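# Fold a napkin diagonally into a flat triangle

## Task

Fold the napkin along its diagonal so that one corner lands on the opposite one (within about a thumb's width, roughly 2 cm), giving a low, flat triangle whose three points are fully spread and which lies flat on the side away from the fold. The napkin must rest entirely on the table and touch no arm base or mounting hardware, and it must stay folded without the robot holding it. The carried corner may be set down or dropped into place. The attempt fails if the napkin comes free of a gripper while that gripper is moving sideways fast enough to throw it, even if the other gripper then catches it. When the scene has settled after you finish (it must settle), neither arm nor its hand may touch anything during the final second; both must hang free in the air.

## Robot and tools

Robot: two arms, left_arm and right_arm, each with six joints and a parallel gripper. The names are labels only and do not match the sides of any image.

Frame: every printed position uses one scene frame with its origin on the table top midway between the arms. +x points out over the table, +z points up, and left_arm sits on the +y side. end_effector_position is in metres and marks the spot between the finger pads, about 1 cm back from the tips. end_effector_quat_wxyz gives orientation. The fingers point along the gripper's +z axis and close along its y axis. Printed hand positions can be off from the truth, more so when the arm is stretched far.

Joint order (used in every row and in every per-joint list of a result): shoulder, elbow, wrist roll, wrist pitch, waist, wrist yaw. Follow this order only. Stated ranges in radians: shoulder 0.000 to 3.142, elbow 0.000 to 3.142, wrist roll -2.094 to 2.094, wrist pitch -1.571 to 1.571, waist -2.618 to 3.054, wrist yaw -1.571 to 1.571. A real end may sit up to 0.036 rad either way from the stated one. A target more than 0.036 rad beyond a stated end, and further out than the joint's current angle, gets the call refused. A target past the real end is clipped to it, and the result then reports "joint sent to its limit". If that line is missing, the joint is not proven to have more room.

Row format: one flat list of 14 numbers covering both arms: left_arm's six joint targets, then its opening, then right_arm's six joints and opening. Joint values are absolute target angles in radians, the same as the Joint positions line, not offsets. Opening is on a scale from -1 (closed) to +1 (fully open, 0.094 m pad gap). Always send all 14 numbers, even if only one arm is moving. To keep a joint still, resend its value from "Joint targets".

Tools:
- execute_actions(actions): a list of actions. Each action is a table of up to 15 rows, and each row lasts one control step of 1/30 s. A short table repeats its final row until 15 steps are done. An empty list only returns the current state and images.
- move(target, speed, blocking): target is one 14-number row of absolute joint angles. All joints travel along paths that finish together, so the hand traces a curve. speed (0.01 to 2 rad/s, default 0.5) caps the joint with the farthest to go. Paths last 0.5 to 10 s and are cut off after 10 s. The opening values apply immediately. Moves do not avoid obstacles or the other arm. Faster moves and targets set deeper past a contact press harder. With blocking=false the call returns after 0.5 s. Use wait(0) to check progress, or stop, before any new move or execute_actions.
- wait(seconds): 0 to 10. The scene runs while the arms hold their last commands.
- stop(): brakes a running move. This needs some distance, more at speed, and the fingers keep moving.
- zoom_image(camera, region): closer view of part of a camera's latest image. region is [x0, y0, x1, y1] in pixels, top-left origin, at most 504x504. Cameras: cam_head_left, cam_head_right, cam_high, cam_low, cam_left_wrist, cam_right_wrist, each 504x504.
- finished_scene(scene): ends the current scene; pass its number. This is final, and the result reports whether the fold counts.

Motion limits: on each step, a joint's command is kept within a fixed distance of its measured angle: waist 0.202, shoulder 0.258, elbow 0.238, wrist pitch 0.573, wrist yaw and roll 0.522 rad. If the targets would move a hand more than 70 mm from where it is measured, they are scaled back. Large changes therefore take several actions. An unfinished motion may stall, so command the remainder again.

Results: the state line shows each gripper's pose. Joint positions and Joint velocities list the six joints, then the pad gap in m. "Joint targets" is what the joints are being driven to now. grip_measured is the opening on the command scale. Each gripper's reading may be off by about 1 mm. Action calls also list step readings, where HELD marks steps on which an arm's command was held back. "joint command not followed" means a clearance check changed the joint targets. A move adds a "move:" line giving the ending (done, off_target, moving, held, fault), limits=held or limits=none, and each arm's joint farthest from target. After limits=held the arm may then jump faster than the set speed. Joint torques include offsets, friction and noise, so treat them with care.

Gripping: to hold cloth, command an opening about 0.03 below grip_measured. A smaller gap grips more lightly. Thin fabric receives less force than thicker objects.

Heat: holding loads warms motors. MOTOR HOT appears at 75 °C. At 90 °C that arm stops for 10 s. At 100 °C it goes limp and falls. These are reported as OVER-TEMPERATURE FAULT.

Avoid: arms hitting or pressing each other, slamming into the table, dropping or flinging the napkin during fast sideways motion, and hard pushes. Finish with the grippers open, lifted clear of the cloth and table, and the arms at rest before calling finished_scene.

Each tool is called after "Call:" in YAML: its name, and indented under it one key for each argument.

## Session

Call:
execute_actions:
  actions: []

Scene clock: 0.00 s.
left_arm: end_effector_position=(+0.3971, +0.2195, +0.1486) grip_measured=-0.970 end_effector_quat_wxyz=(+0.300, +0.219, +0.925, -0.076) | right_arm: end_effector_position=(+0.4178, -0.2660, +0.4113) grip_measured=+1.000 end_effector_quat_wxyz=(+0.706, -0.064, +0.703, +0.059)
Joint names: [shoulder, elbow, wrist roll, wrist pitch, waist, wrist yaw]
Joint positions: left_arm=[ 1.445  1.083  0.094 -0.583 -0.482  0.079  0.001] | right_arm=[ 1.052  1.061 -0.008 -0.004 -0.005  0.016  0.094]
Joint velocities: left_arm=[-0.012 -0.007  0.051 -0.051 -0.007  0.037 -0.   ] | right_arm=[-0.017  0.007 -0.051  0.037  0.012 -0.022  0.   ]
Joint torques (N m, as the arm reports them, + toward a larger angle): no reading
Motor temperatures (°C, as the motors report them): left_arm=[19 18 18 23 16 16] | right_arm=[20 16 17 19 19 17]
Joint targets: left_arm=[1.438 1.090 0.093 -0.581 -0.482 0.083] | right_arm=[1.045 1.073 -0.005 -0.001 -0.005 0.016]

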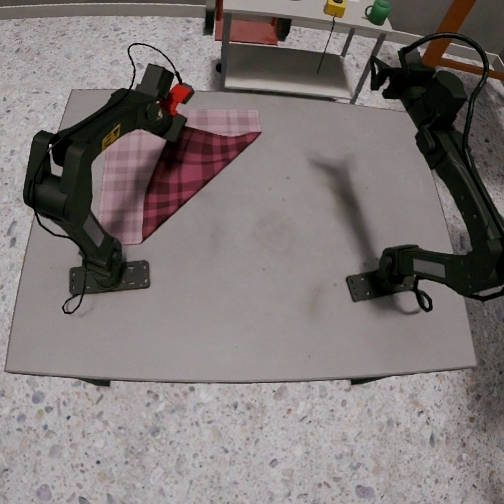

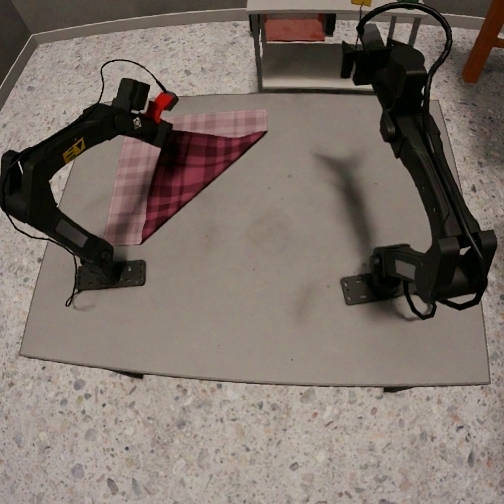

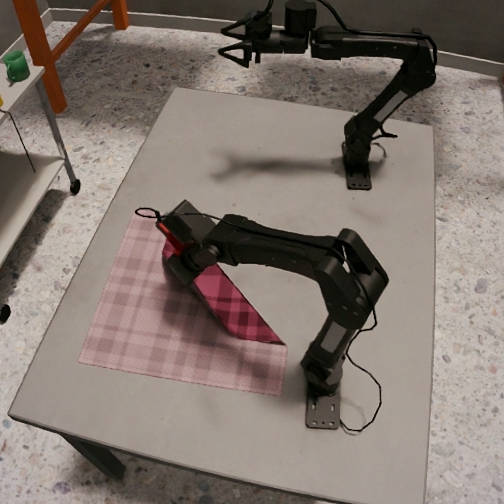

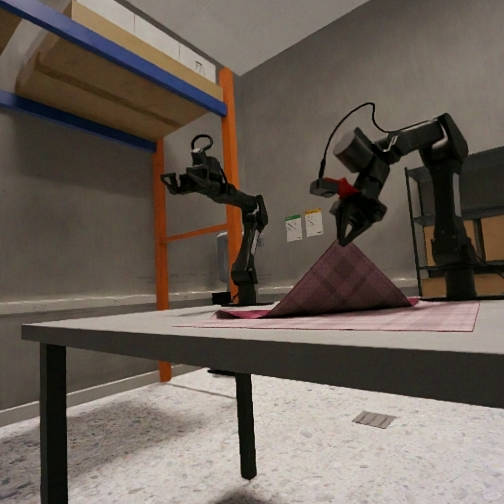

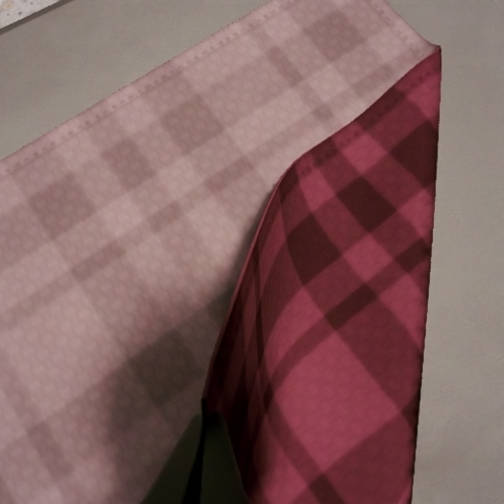

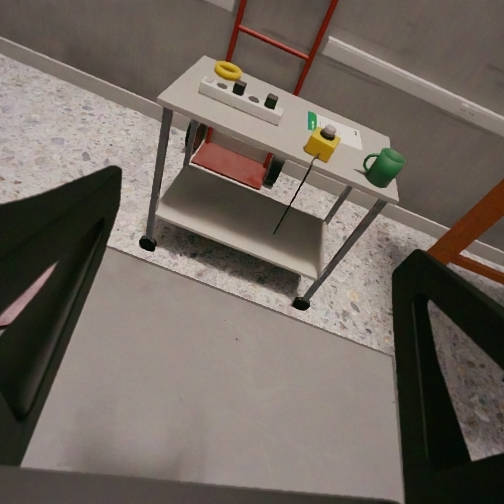

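Call:
move:
  target: [2.12,1.57,0.093,-0.42,-0.09,0.083,-1,1.045,1.073,-0.005,-0.001,-0.005,0.016,1]
  speed: 0.3

Scene clock: 4.90 s.
left_arm: end_effector_position=(+0.5700, +0.3714, +0.0549) grip_measured=-0.970 end_effector_quat_wxyz=(+0.282, +0.035, +0.959, -0.019) | right_arm: end_effector_position=(+0.4178, -0.2660, +0.4113) grip_measured=+1.000 end_effector_quat_wxyz=(+0.706, -0.064, +0.703, +0.059)
Joint names: [shoulder, elbow, wrist roll, wrist pitch, waist, wrist yaw]
Joint positions: left_arm=[ 2.111  1.543  0.094 -0.434 -0.093  0.079  0.001] | right_arm=[ 1.052  1.061 -0.008 -0.004 -0.005  0.016  0.094]
Joint velocities: left_arm=[-0.017  0.002 -0.051  0.007  0.007 -0.022  0.001] | right_arm=[-0.017  0.017  0.007  0.007 -0.012 -0.037  0.   ]
Joint torques (N m, as the arm reports them, + toward a larger angle): left_arm=[-11.19   8.1   -0.02   1.32   0.24   0.15] | right_arm=[-2.43  7.95  0.03  1.67  0.06  0.  ]
Motor temperatures (°C, as the motors report them): left_arm=[20 19 18 24 16 16] | right_arm=[20 17 17 20 19 17]
Joint targets: left_arm=[2.120 1.570 0.093 -0.420 -0.090 0.083] | right_arm=[1.045 1.073 -0.005 -0.001 -0.005 0.016]
move: off_target (left_arm); limits=none; left_arm: farthest joint: the elbow, 0.027 radians from its target (0.487 radians at the start); right_arm: farthest joint: the elbow, 0.012 radians from its target (0.012 radians at the start)

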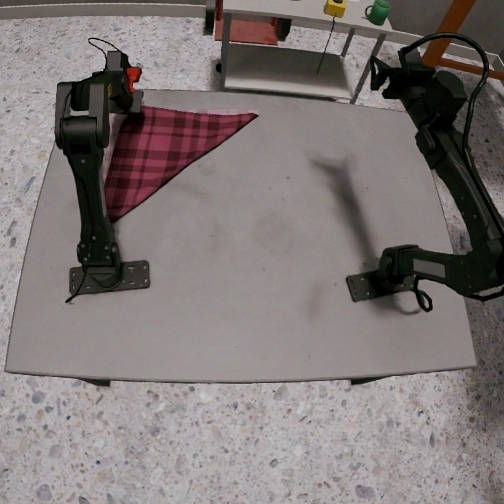

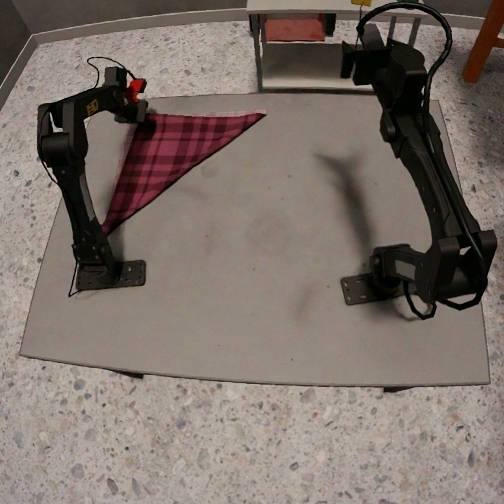

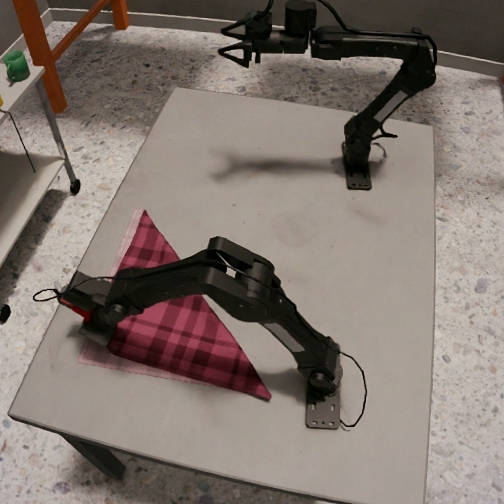

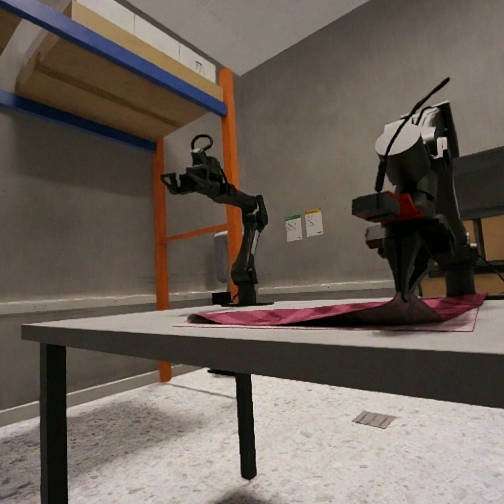

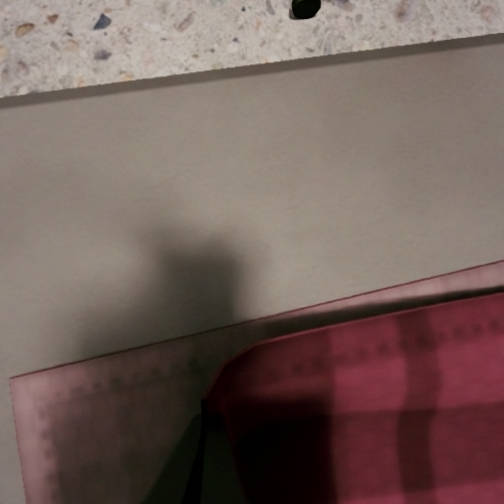

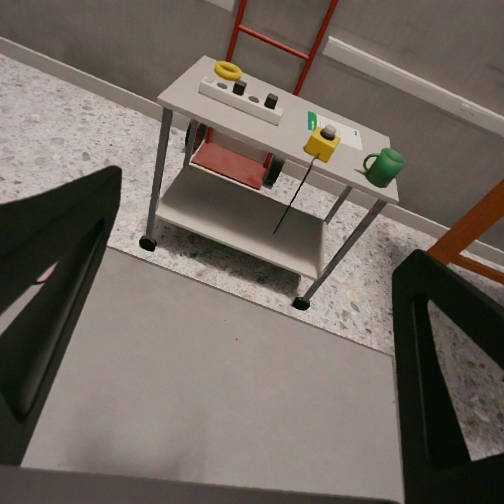

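x is about 1cm over; y short.

Call:
move:
  target: [2.12,1.52,0.093,-0.42,-0.025,0.083,-1,1.045,1.073,-0.005,-0.001,-0.005,0.016,1]
  speed: 0.08

Call:
zoom_image:
  camera: "cam_high"
  region: [50,190,310,430]

Scene clock: 8.07 s.
left_arm: end_effector_position=(+0.5684, +0.4040, +0.0549) grip_measured=-0.970 end_effector_quat_wxyz=(+0.283, +0.005, +0.959, -0.010) | right_arm: end_effector_position=(+0.4178, -0.2660, +0.4113) grip_measured=+1.000 end_effector_quat_wxyz=(+0.706, -0.064, +0.703, +0.059)
Joint names: [shoulder, elbow, wrist roll, wrist pitch, waist, wrist yaw]
Joint positions: left_arm=[ 2.111  1.543  0.094 -0.434 -0.031  0.079  0.001] | right_arm=[ 1.052  1.061 -0.008 -0.004 -0.005  0.016  0.094]
Joint velocities: left_arm=[-0.007 -0.012  0.037 -0.007  0.002  0.022  0.   ] | right_arm=[ 0.002  0.007  0.066 -0.022 -0.007  0.037  0.   ]
Joint torques (N m, as the arm reports them, + toward a larger angle): left_arm=[-11.17   4.53   0.04   1.32   0.64   0.08] | right_arm=[-2.44  8.04  0.04  1.69  0.05  0.01]
Motor temperatures (°C, as the motors report them): left_arm=[20 19 18 24 16 16] | right_arm=[20 17 17 21 19 17]
Joint targets: left_arm=[2.120 1.520 0.093 -0.420 -0.025 0.083] | right_arm=[1.045 1.073 -0.005 -0.001 -0.005 0.016]
move: off_target (left_arm); limits=none; left_arm: farthest joint: the elbow, 0.023 radians from its target (0.023 radians at the start); right_arm: farthest joint: the elbow, 0.012 radians from its target (0.012 radians at the start)

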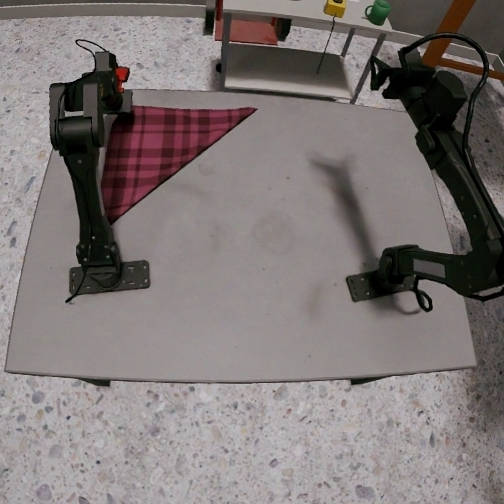

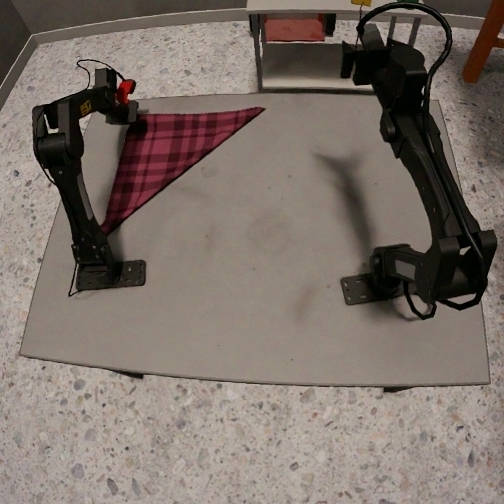

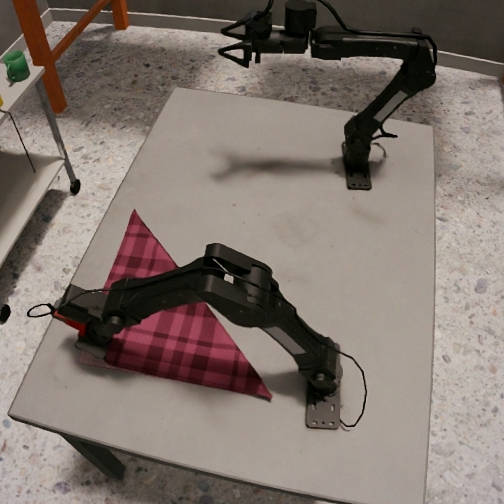

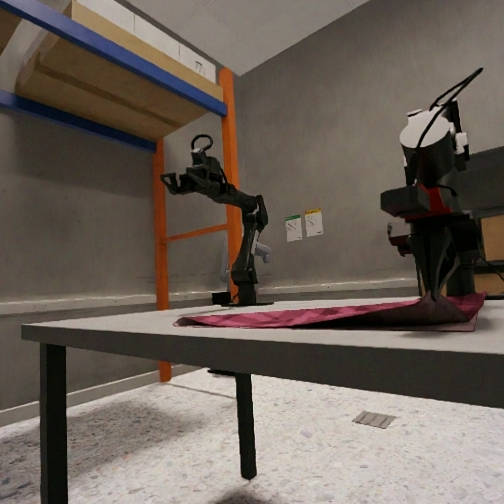

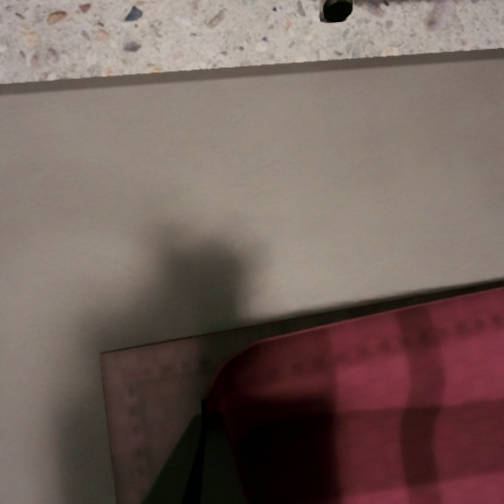

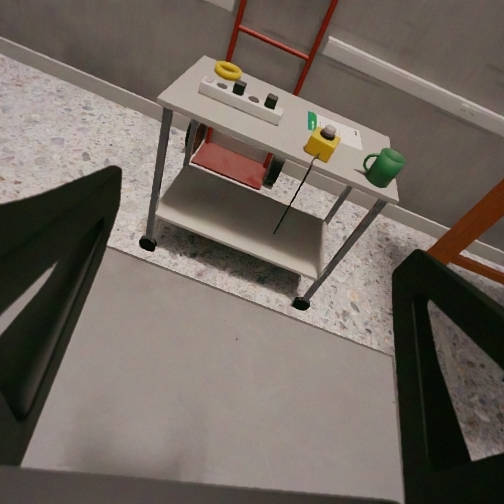

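Region (50, 190, 310, 430) of cam_high's 504x504 image, scaled by 1.938, with more detail than that image has; it fills the top 465 rows of this view, and the rest is white.

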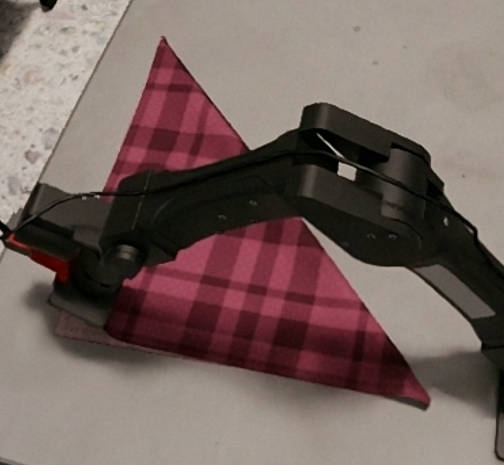

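Call:
move:
  target: [2.12,1.49,0.093,-0.42,-0.025,0.083,-1,1.045,1.073,-0.005,-0.001,-0.005,0.016,1]
  speed: 0.08

Call:
move:
  target: [2.12,1.49,0.093,-0.42,-0.025,0.083,0.4,1.045,1.073,-0.005,-0.001,-0.005,0.016,1]

Call:
move:
  target: [1.9,1.49,0.093,-0.7,-0.025,0.083,0.4,1.045,1.073,-0.005,-0.001,-0.005,0.016,1]
  speed: 0.3

Scene clock: 13.87 s.
left_arm: end_effector_position=(+0.5573, +0.4028, +0.0408) grip_measured=-0.970 end_effector_quat_wxyz=(+0.265, +0.005, +0.964, -0.012) | right_arm: end_effector_position=(+0.4178, -0.2660, +0.4113) grip_measured=+1.000 end_effector_quat_wxyz=(+0.706, -0.064, +0.703, +0.059)
Joint names: [shoulder, elbow, wrist roll, wrist pitch, waist, wrist yaw]
Joint positions: left_arm=[ 2.111  1.504  0.094 -0.431 -0.031  0.079  0.001] | right_arm=[ 1.052  1.061 -0.008 -0.004 -0.005  0.016  0.094]
Joint velocities: left_arm=[-0.007  0.017 -0.022  0.095 -0.002  0.022 -0.001] | right_arm=[ 0.007 -0.007 -0.066  0.007  0.007 -0.066  0.   ]
Joint torques (N m, as the arm reports them, + toward a larger angle): left_arm=[-11.06   5.24  -0.03   1.2    0.63   0.08] | right_arm=[-2.44  7.94  0.02  1.67 -0.02  0.  ]
Motor temperatures (°C, as the motors report them): left_arm=[21 19 18 25 16 16] | right_arm=[20 17 17 22 19 17]
Joint targets: left_arm=[2.120 1.490 0.093 -0.420 -0.025 0.083] | right_arm=[1.045 1.073 -0.005 -0.001 -0.005 0.016]
move: done; limits=none; left_arm: farthest joint: the elbow, 0.014 radians from its target (0.053 radians at the start); right_arm: farthest joint: the elbow, 0.012 radians from its target (0.012 radians at the start)

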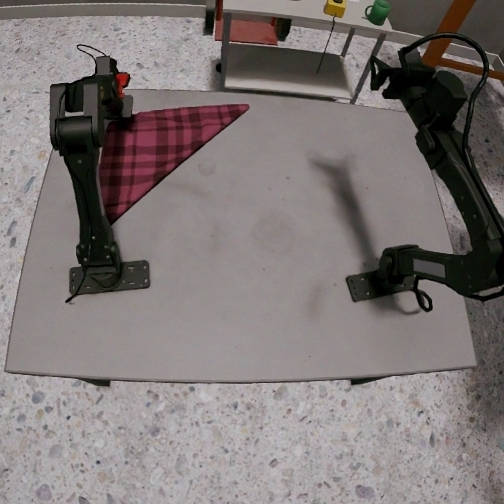

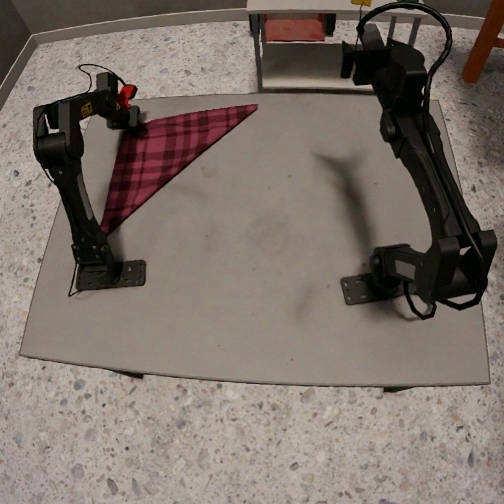

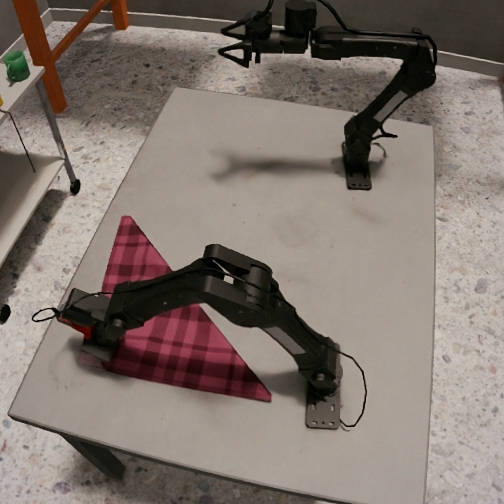

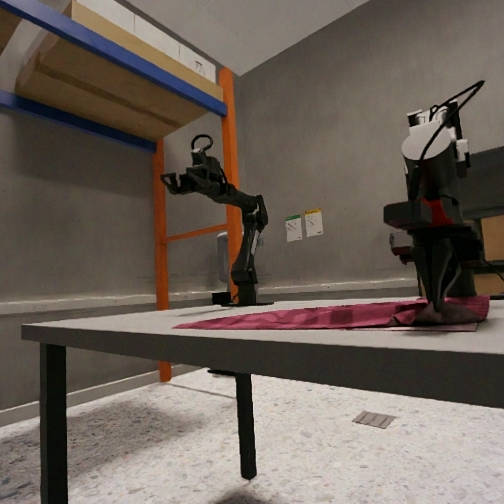

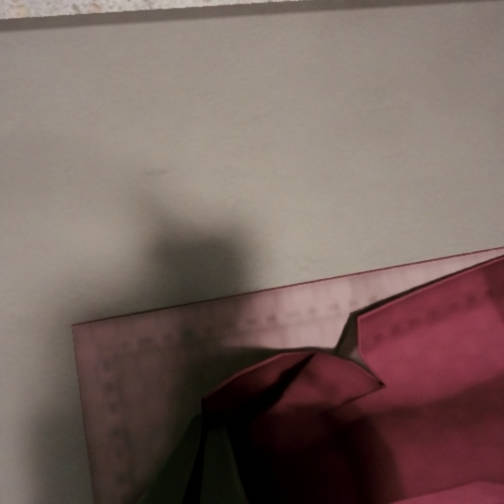

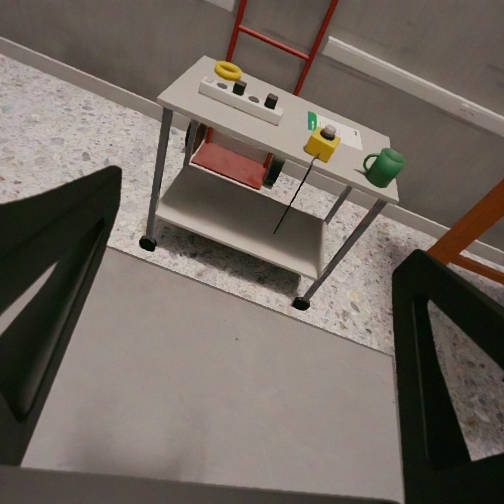

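Scene clock: 14.57 s.
left_arm: end_effector_position=(+0.5573, +0.4028, +0.0408) grip_measured=+0.397 end_effector_quat_wxyz=(+0.265, +0.005, +0.964, -0.012) | right_arm: end_effector_position=(+0.4178, -0.2660, +0.4113) grip_measured=+1.000 end_effector_quat_wxyz=(+0.706, -0.064, +0.703, +0.059)
Joint names: [shoulder, elbow, wrist roll, wrist pitch, waist, wrist yaw]
Joint positions: left_arm=[ 2.111  1.504  0.094 -0.431 -0.031  0.079  0.066] | right_arm=[ 1.052  1.061 -0.008 -0.004 -0.005  0.016  0.094]
Joint velocities: left_arm=[ 0.012 -0.007 -0.066 -0.168 -0.002 -0.037  0.001] | right_arm=[ 0.007 -0.012  0.037  0.007 -0.012  0.007  0.   ]
Joint torques (N m, as the arm reports them, + toward a larger angle): left_arm=[-11.03   5.37   0.03   1.17   0.73   0.06] | right_arm=[-2.35  7.97  0.02  1.67 -0.02 -0.01]
Motor temperatures (°C, as the motors report them): left_arm=[22 19 18 25 16 16] | right_arm=[20 17 17 22 19 17]
Joint targets: left_arm=[2.120 1.490 0.093 -0.420 -0.025 0.083] | right_arm=[1.045 1.073 -0.005 -0.001 -0.005 0.016]
move: done; limits=none; left_arm: farthest joint: the elbow, 0.014 radians from its target (0.014 radians at the start); right_arm: farthest joint: the elbow, 0.012 radians from its target (0.012 radians at the start)

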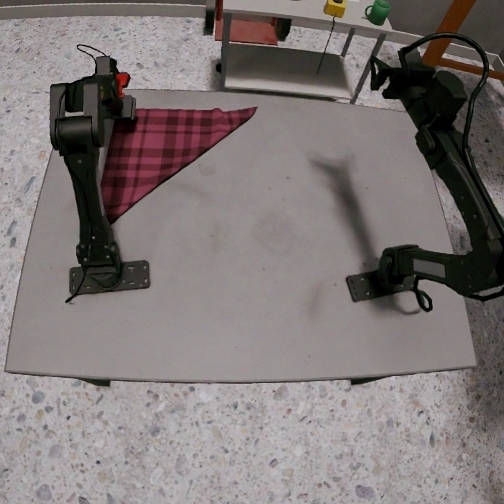

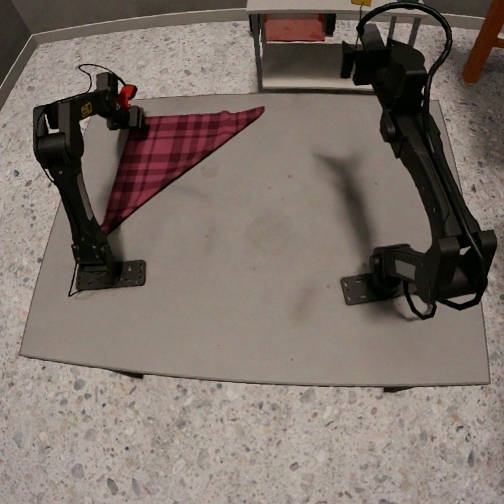

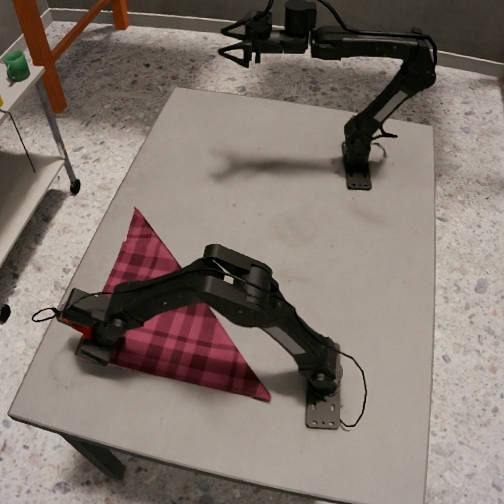

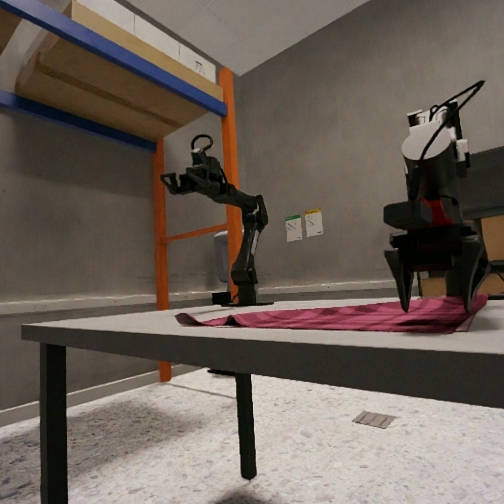

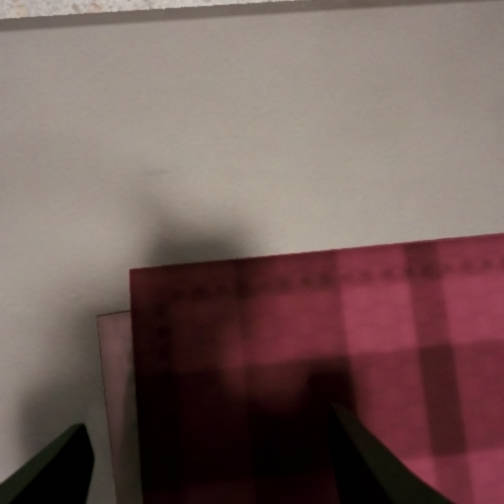

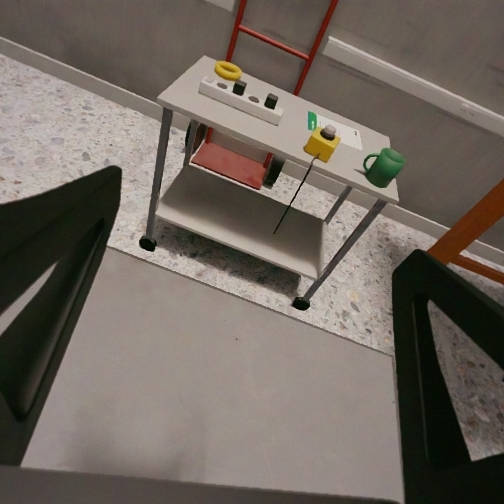

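Scene clock: 16.13 s.
left_arm: end_effector_position=(+0.5106, +0.3979, +0.1010) grip_measured=+0.397 end_effector_quat_wxyz=(+0.234, +0.003, +0.972, -0.015) | right_arm: end_effector_position=(+0.4178, -0.2660, +0.4113) grip_measured=+1.000 end_effector_quat_wxyz=(+0.706, -0.064, +0.703, +0.059)
Joint names: [shoulder, elbow, wrist roll, wrist pitch, waist, wrist yaw]
Joint positions: left_arm=[ 1.92   1.504  0.094 -0.689 -0.031  0.079  0.066] | right_arm=[ 1.052  1.061 -0.008 -0.004 -0.005  0.016  0.094]
Joint velocities: left_arm=[-0.012 -0.002  0.007 -0.037  0.002 -0.022  0.   ] | right_arm=[ 0.017 -0.002  0.022  0.037 -0.007 -0.007  0.   ]
Joint torques (N m, as the arm reports them, + toward a larger angle): left_arm=[-12.17   5.12   0.     0.86   0.58   0.1 ] | right_arm=[-2.42  7.97  0.03  1.69 -0.01 -0.02]
Motor temperatures (°C, as the motors report them): left_arm=[22 19 18 25 16 16] | right_arm=[20 17 17 22 19 17]
Joint targets: left_arm=[1.900 1.490 0.093 -0.700 -0.025 0.083] | right_arm=[1.045 1.073 -0.005 -0.001 -0.005 0.016]
move: done; limits=none; left_arm: farthest joint: the shoulder, 0.020 radians from its target (0.211 radians at the start); right_arm: farthest joint: the elbow, 0.012 radians from its target (0.012 radians at the start)

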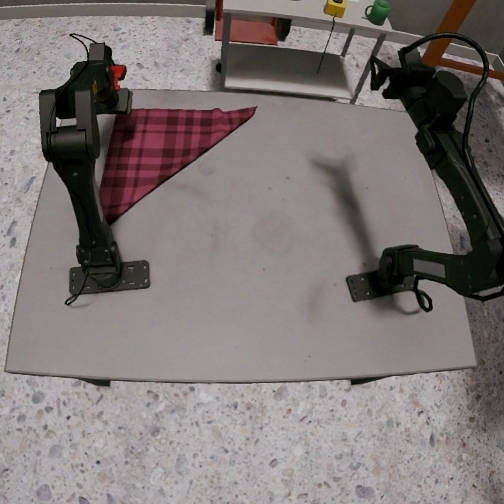

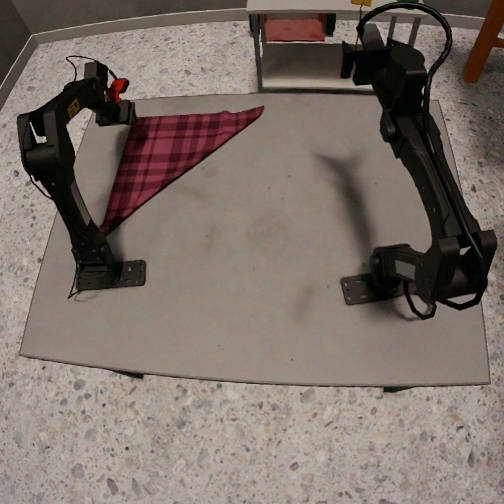

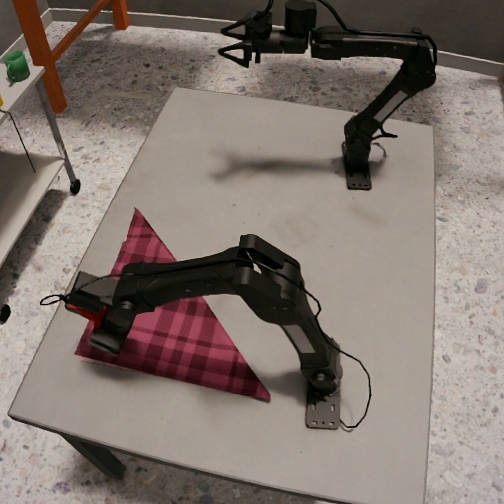

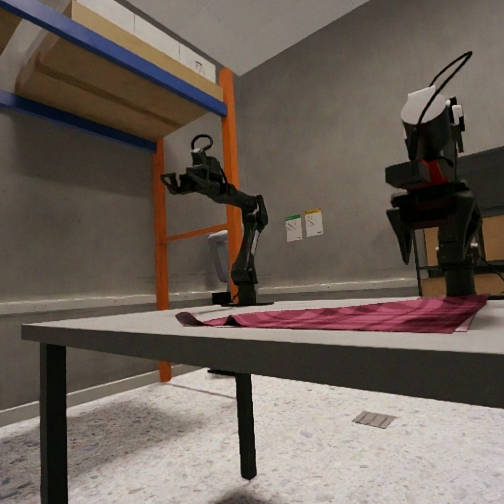

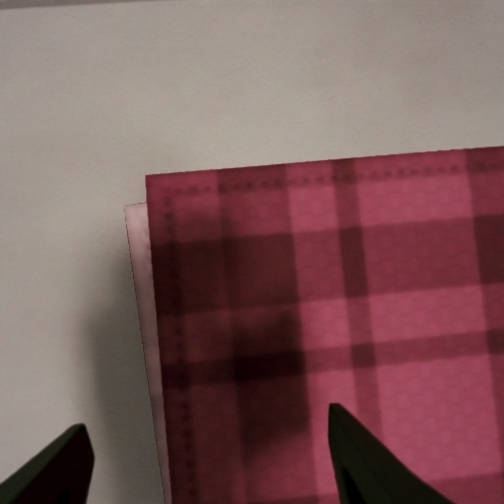

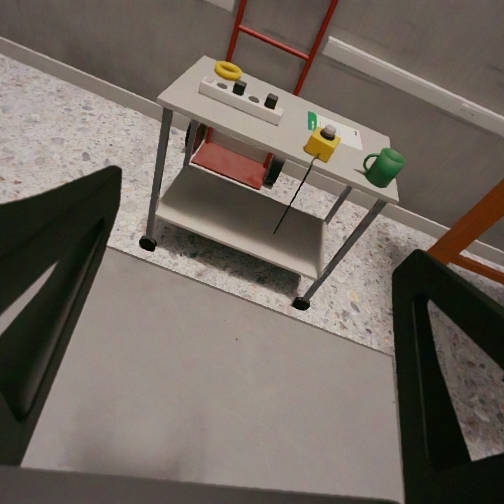

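Call:
move:
  target: [2.27,1.71,0.093,-0.42,-0.025,0.083,-1,1.045,1.073,-0.005,-0.001,-0.005,0.016,1]
  speed: 0.3

Scene clock: 22.93 s.
left_arm: end_effector_position=(+0.5979, +0.4071, +0.0307) grip_measured=-0.980 end_effector_quat_wxyz=(+0.279, +0.005, +0.960, -0.010) | right_arm: end_effector_position=(+0.4178, -0.2660, +0.4113) grip_measured=+1.000 end_effector_quat_wxyz=(+0.706, -0.064, +0.703, +0.059)
Joint names: [shoulder, elbow, wrist roll, wrist pitch, waist, wrist yaw]
Joint positions: left_arm=[ 2.257  1.685  0.094 -0.436 -0.031  0.079  0.001] | right_arm=[ 1.052  1.061 -0.008 -0.004 -0.005  0.016  0.094]
Joint velocities: left_arm=[-0.002 -0.012  0.007 -0.022  0.002  0.022  0.001] | right_arm=[ 0.002  0.002  0.066 -0.037 -0.022  0.051  0.   ]
Joint torques (N m, as the arm reports them, + toward a larger angle): left_arm=[-12.05   8.31  -0.07   1.28   0.6    0.12] | right_arm=[-2.54  7.94  0.08  1.68  0.03  0.  ]
Motor temperatures (°C, as the motors report them): left_arm=[23 20 18 25 16 16] | right_arm=[20 17 17 23 19 17]
Joint targets: left_arm=[2.270 1.710 0.093 -0.420 -0.025 0.083] | right_arm=[1.045 1.073 -0.005 -0.001 -0.005 0.016]
move: off_target (left_arm); limits=none; left_arm: farthest joint: the elbow, 0.025 radians from its target (0.206 radians at the start); right_arm: farthest joint: the elbow, 0.012 radians from its target (0.012 radians at the start)

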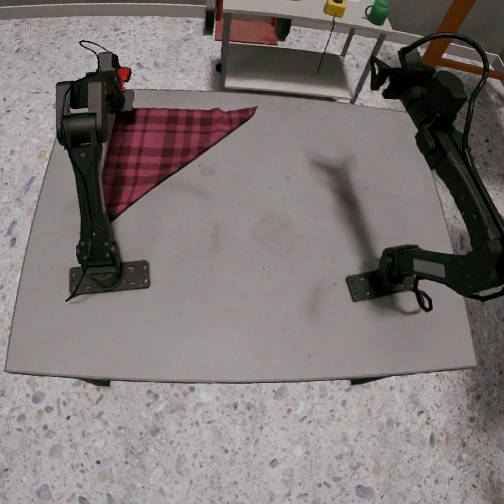

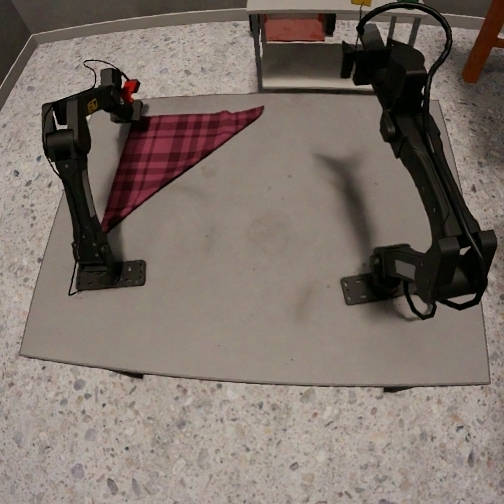

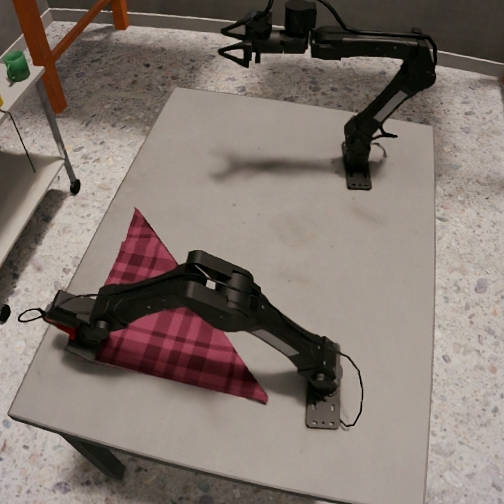

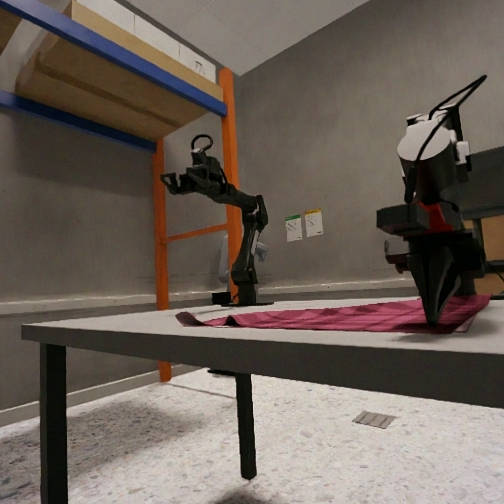

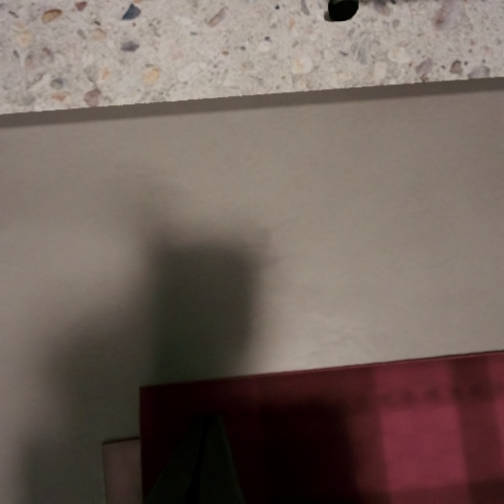

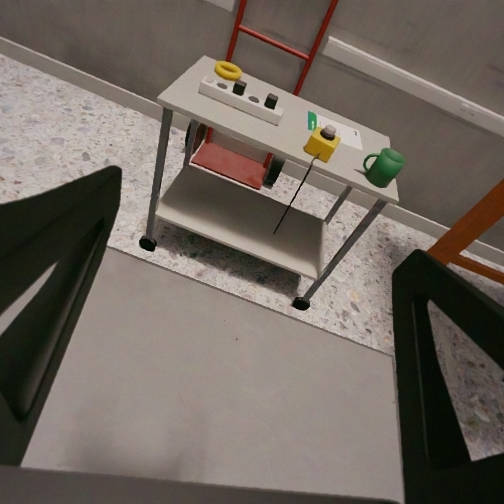

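Call:
move:
  target: [2.345,1.76,0.093,-0.42,-0.025,0.083,-1,1.045,1.073,-0.005,-0.001,-0.005,0.016,1]
  speed: 0.08

Call:
move:
  target: [2.345,1.76,0.093,-0.42,0.0,0.083,-1,1.045,1.073,-0.005,-0.001,-0.005,0.016,1]
  speed: 0.04

Scene clock: 26.70 s.
left_arm: end_effector_position=(+0.6156, +0.4090, +0.0266) grip_measured=-0.980 end_effector_quat_wxyz=(+0.294, +0.006, +0.956, -0.009) | right_arm: end_effector_position=(+0.4178, -0.2660, +0.4113) grip_measured=+1.000 end_effector_quat_wxyz=(+0.706, -0.064, +0.703, +0.059)
Joint names: [shoulder, elbow, wrist roll, wrist pitch, waist, wrist yaw]
Joint positions: left_arm=[ 2.312  1.744  0.094 -0.41  -0.031  0.079  0.001] | right_arm=[ 1.052  1.061 -0.008 -0.004 -0.005  0.016  0.094]
Joint velocities: left_arm=[ 0.002 -0.002 -0.051  0.022  0.012  0.007 -0.002] | right_arm=[-0.007 -0.002  0.007  0.022  0.012  0.037  0.   ]
Joint torques (N m, as the arm reports them, + toward a larger angle): left_arm=[-10.69   7.57  -0.05   1.15   0.42   0.16] | right_arm=[-2.43  7.88  0.03  1.68  0.07  0.02]
Motor temperatures (°C, as the motors report them): left_arm=[23 20 18 25 16 16] | right_arm=[20 17 17 23 19 17]
Joint targets: left_arm=[2.345 1.760 0.093 -0.420 -0.025 0.083] | right_arm=[1.045 1.073 -0.005 -0.001 -0.005 0.016]
move: off_target (left_arm); limits=none; left_arm: farthest joint: the shoulder, 0.033 radians from its target (0.088 radians at the start); right_arm: farthest joint: the elbow, 0.012 radians from its target (0.012 radians at the start)

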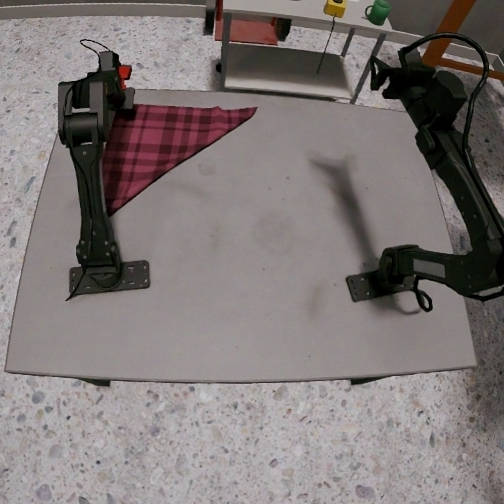

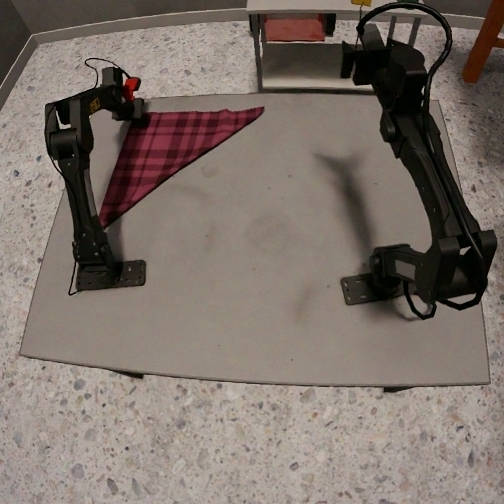

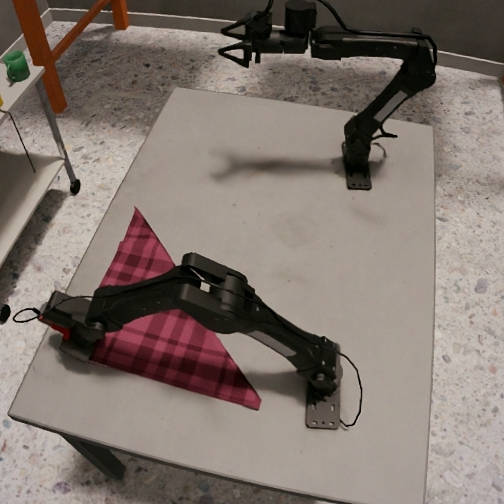

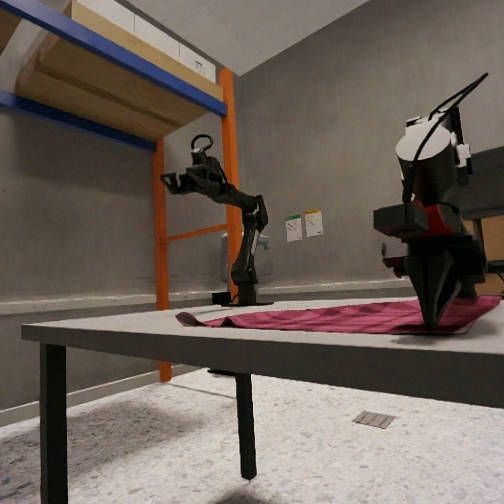

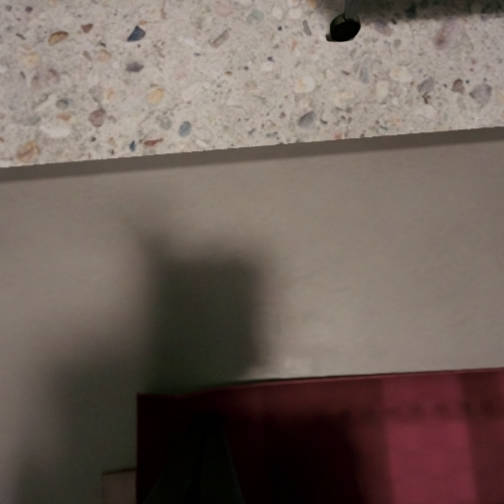

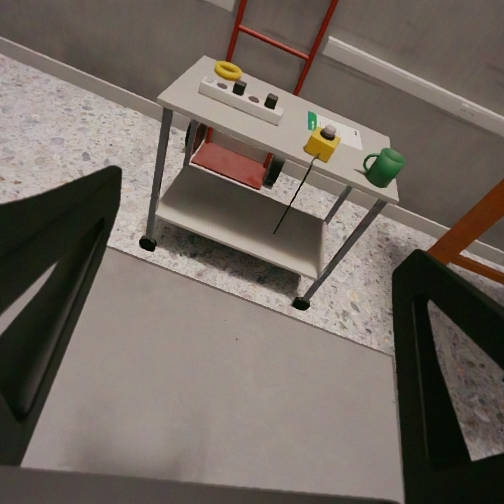

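Scene clock: 27.83 s.
left_arm: end_effector_position=(+0.6152, +0.4209, +0.0271) grip_measured=-0.980 end_effector_quat_wxyz=(+0.296, -0.004, +0.955, -0.005) | right_arm: end_effector_position=(+0.4178, -0.2660, +0.4113) grip_measured=+1.000 end_effector_quat_wxyz=(+0.706, -0.064, +0.703, +0.059)
Joint names: [shoulder, elbow, wrist roll, wrist pitch, waist, wrist yaw]
Joint positions: left_arm=[ 2.312  1.744  0.094 -0.406 -0.01   0.079  0.001] | right_arm=[ 1.052  1.061 -0.008 -0.004 -0.005  0.016  0.094]
Joint velocities: left_arm=[-0.012 -0.002 -0.037 -0.007  0.002  0.066 -0.001] | right_arm=[-0.002 -0.007 -0.051  0.051  0.007  0.022  0.   ]
Joint torques (N m, as the arm reports them, + toward a larger angle): left_arm=[-10.75   7.5   -0.03   1.03   0.98   0.09] | right_arm=[-2.55  7.93  0.05  1.7  -0.15  0.  ]
Motor temperatures (°C, as the motors report them): left_arm=[23 20 18 25 16 16] | right_arm=[20 17 17 23 19 17]
Joint targets: left_arm=[2.345 1.760 0.093 -0.420 -0.000 0.083] | right_arm=[1.045 1.073 -0.005 -0.001 -0.005 0.016]
move: off_target (left_arm); limits=none; left_arm: farthest joint: the shoulder, 0.033 radians from its target (0.033 radians at the start); right_arm: farthest joint: the elbow, 0.012 radians from its target (0.012 radians at the start)

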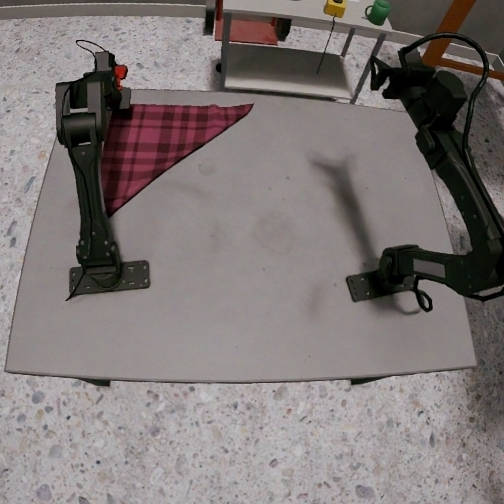

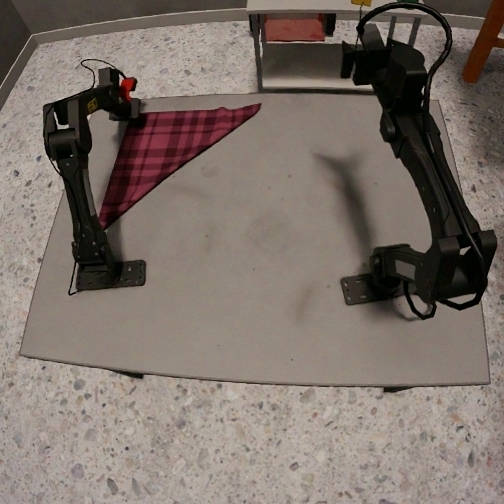

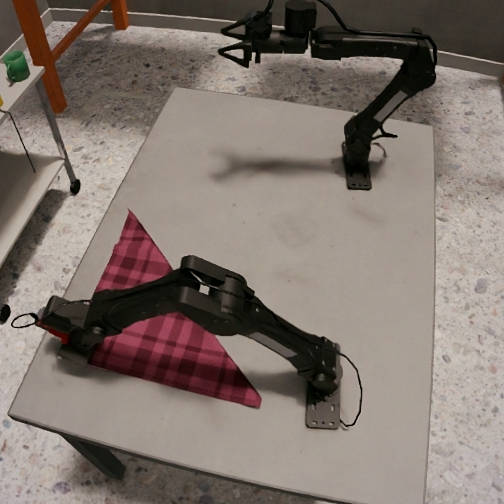

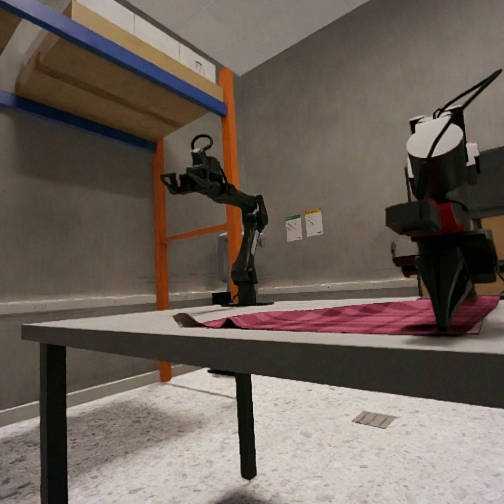

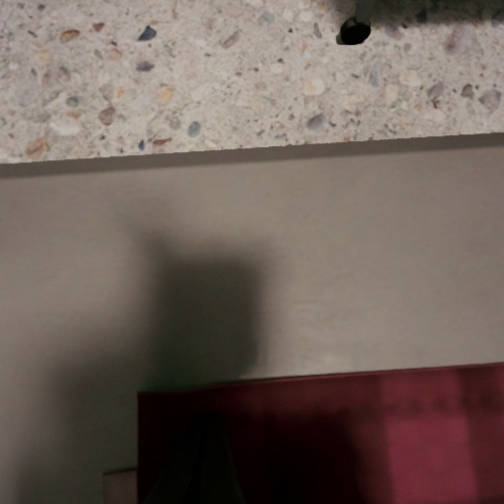

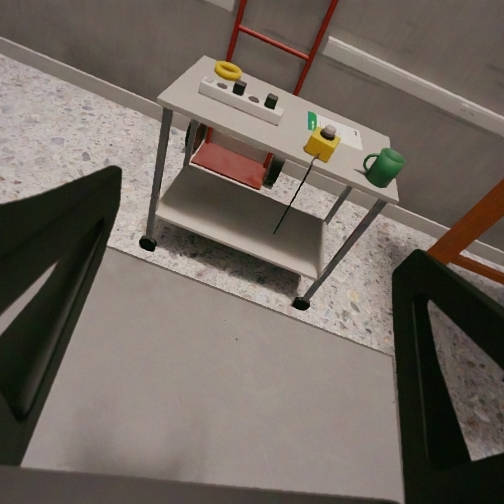

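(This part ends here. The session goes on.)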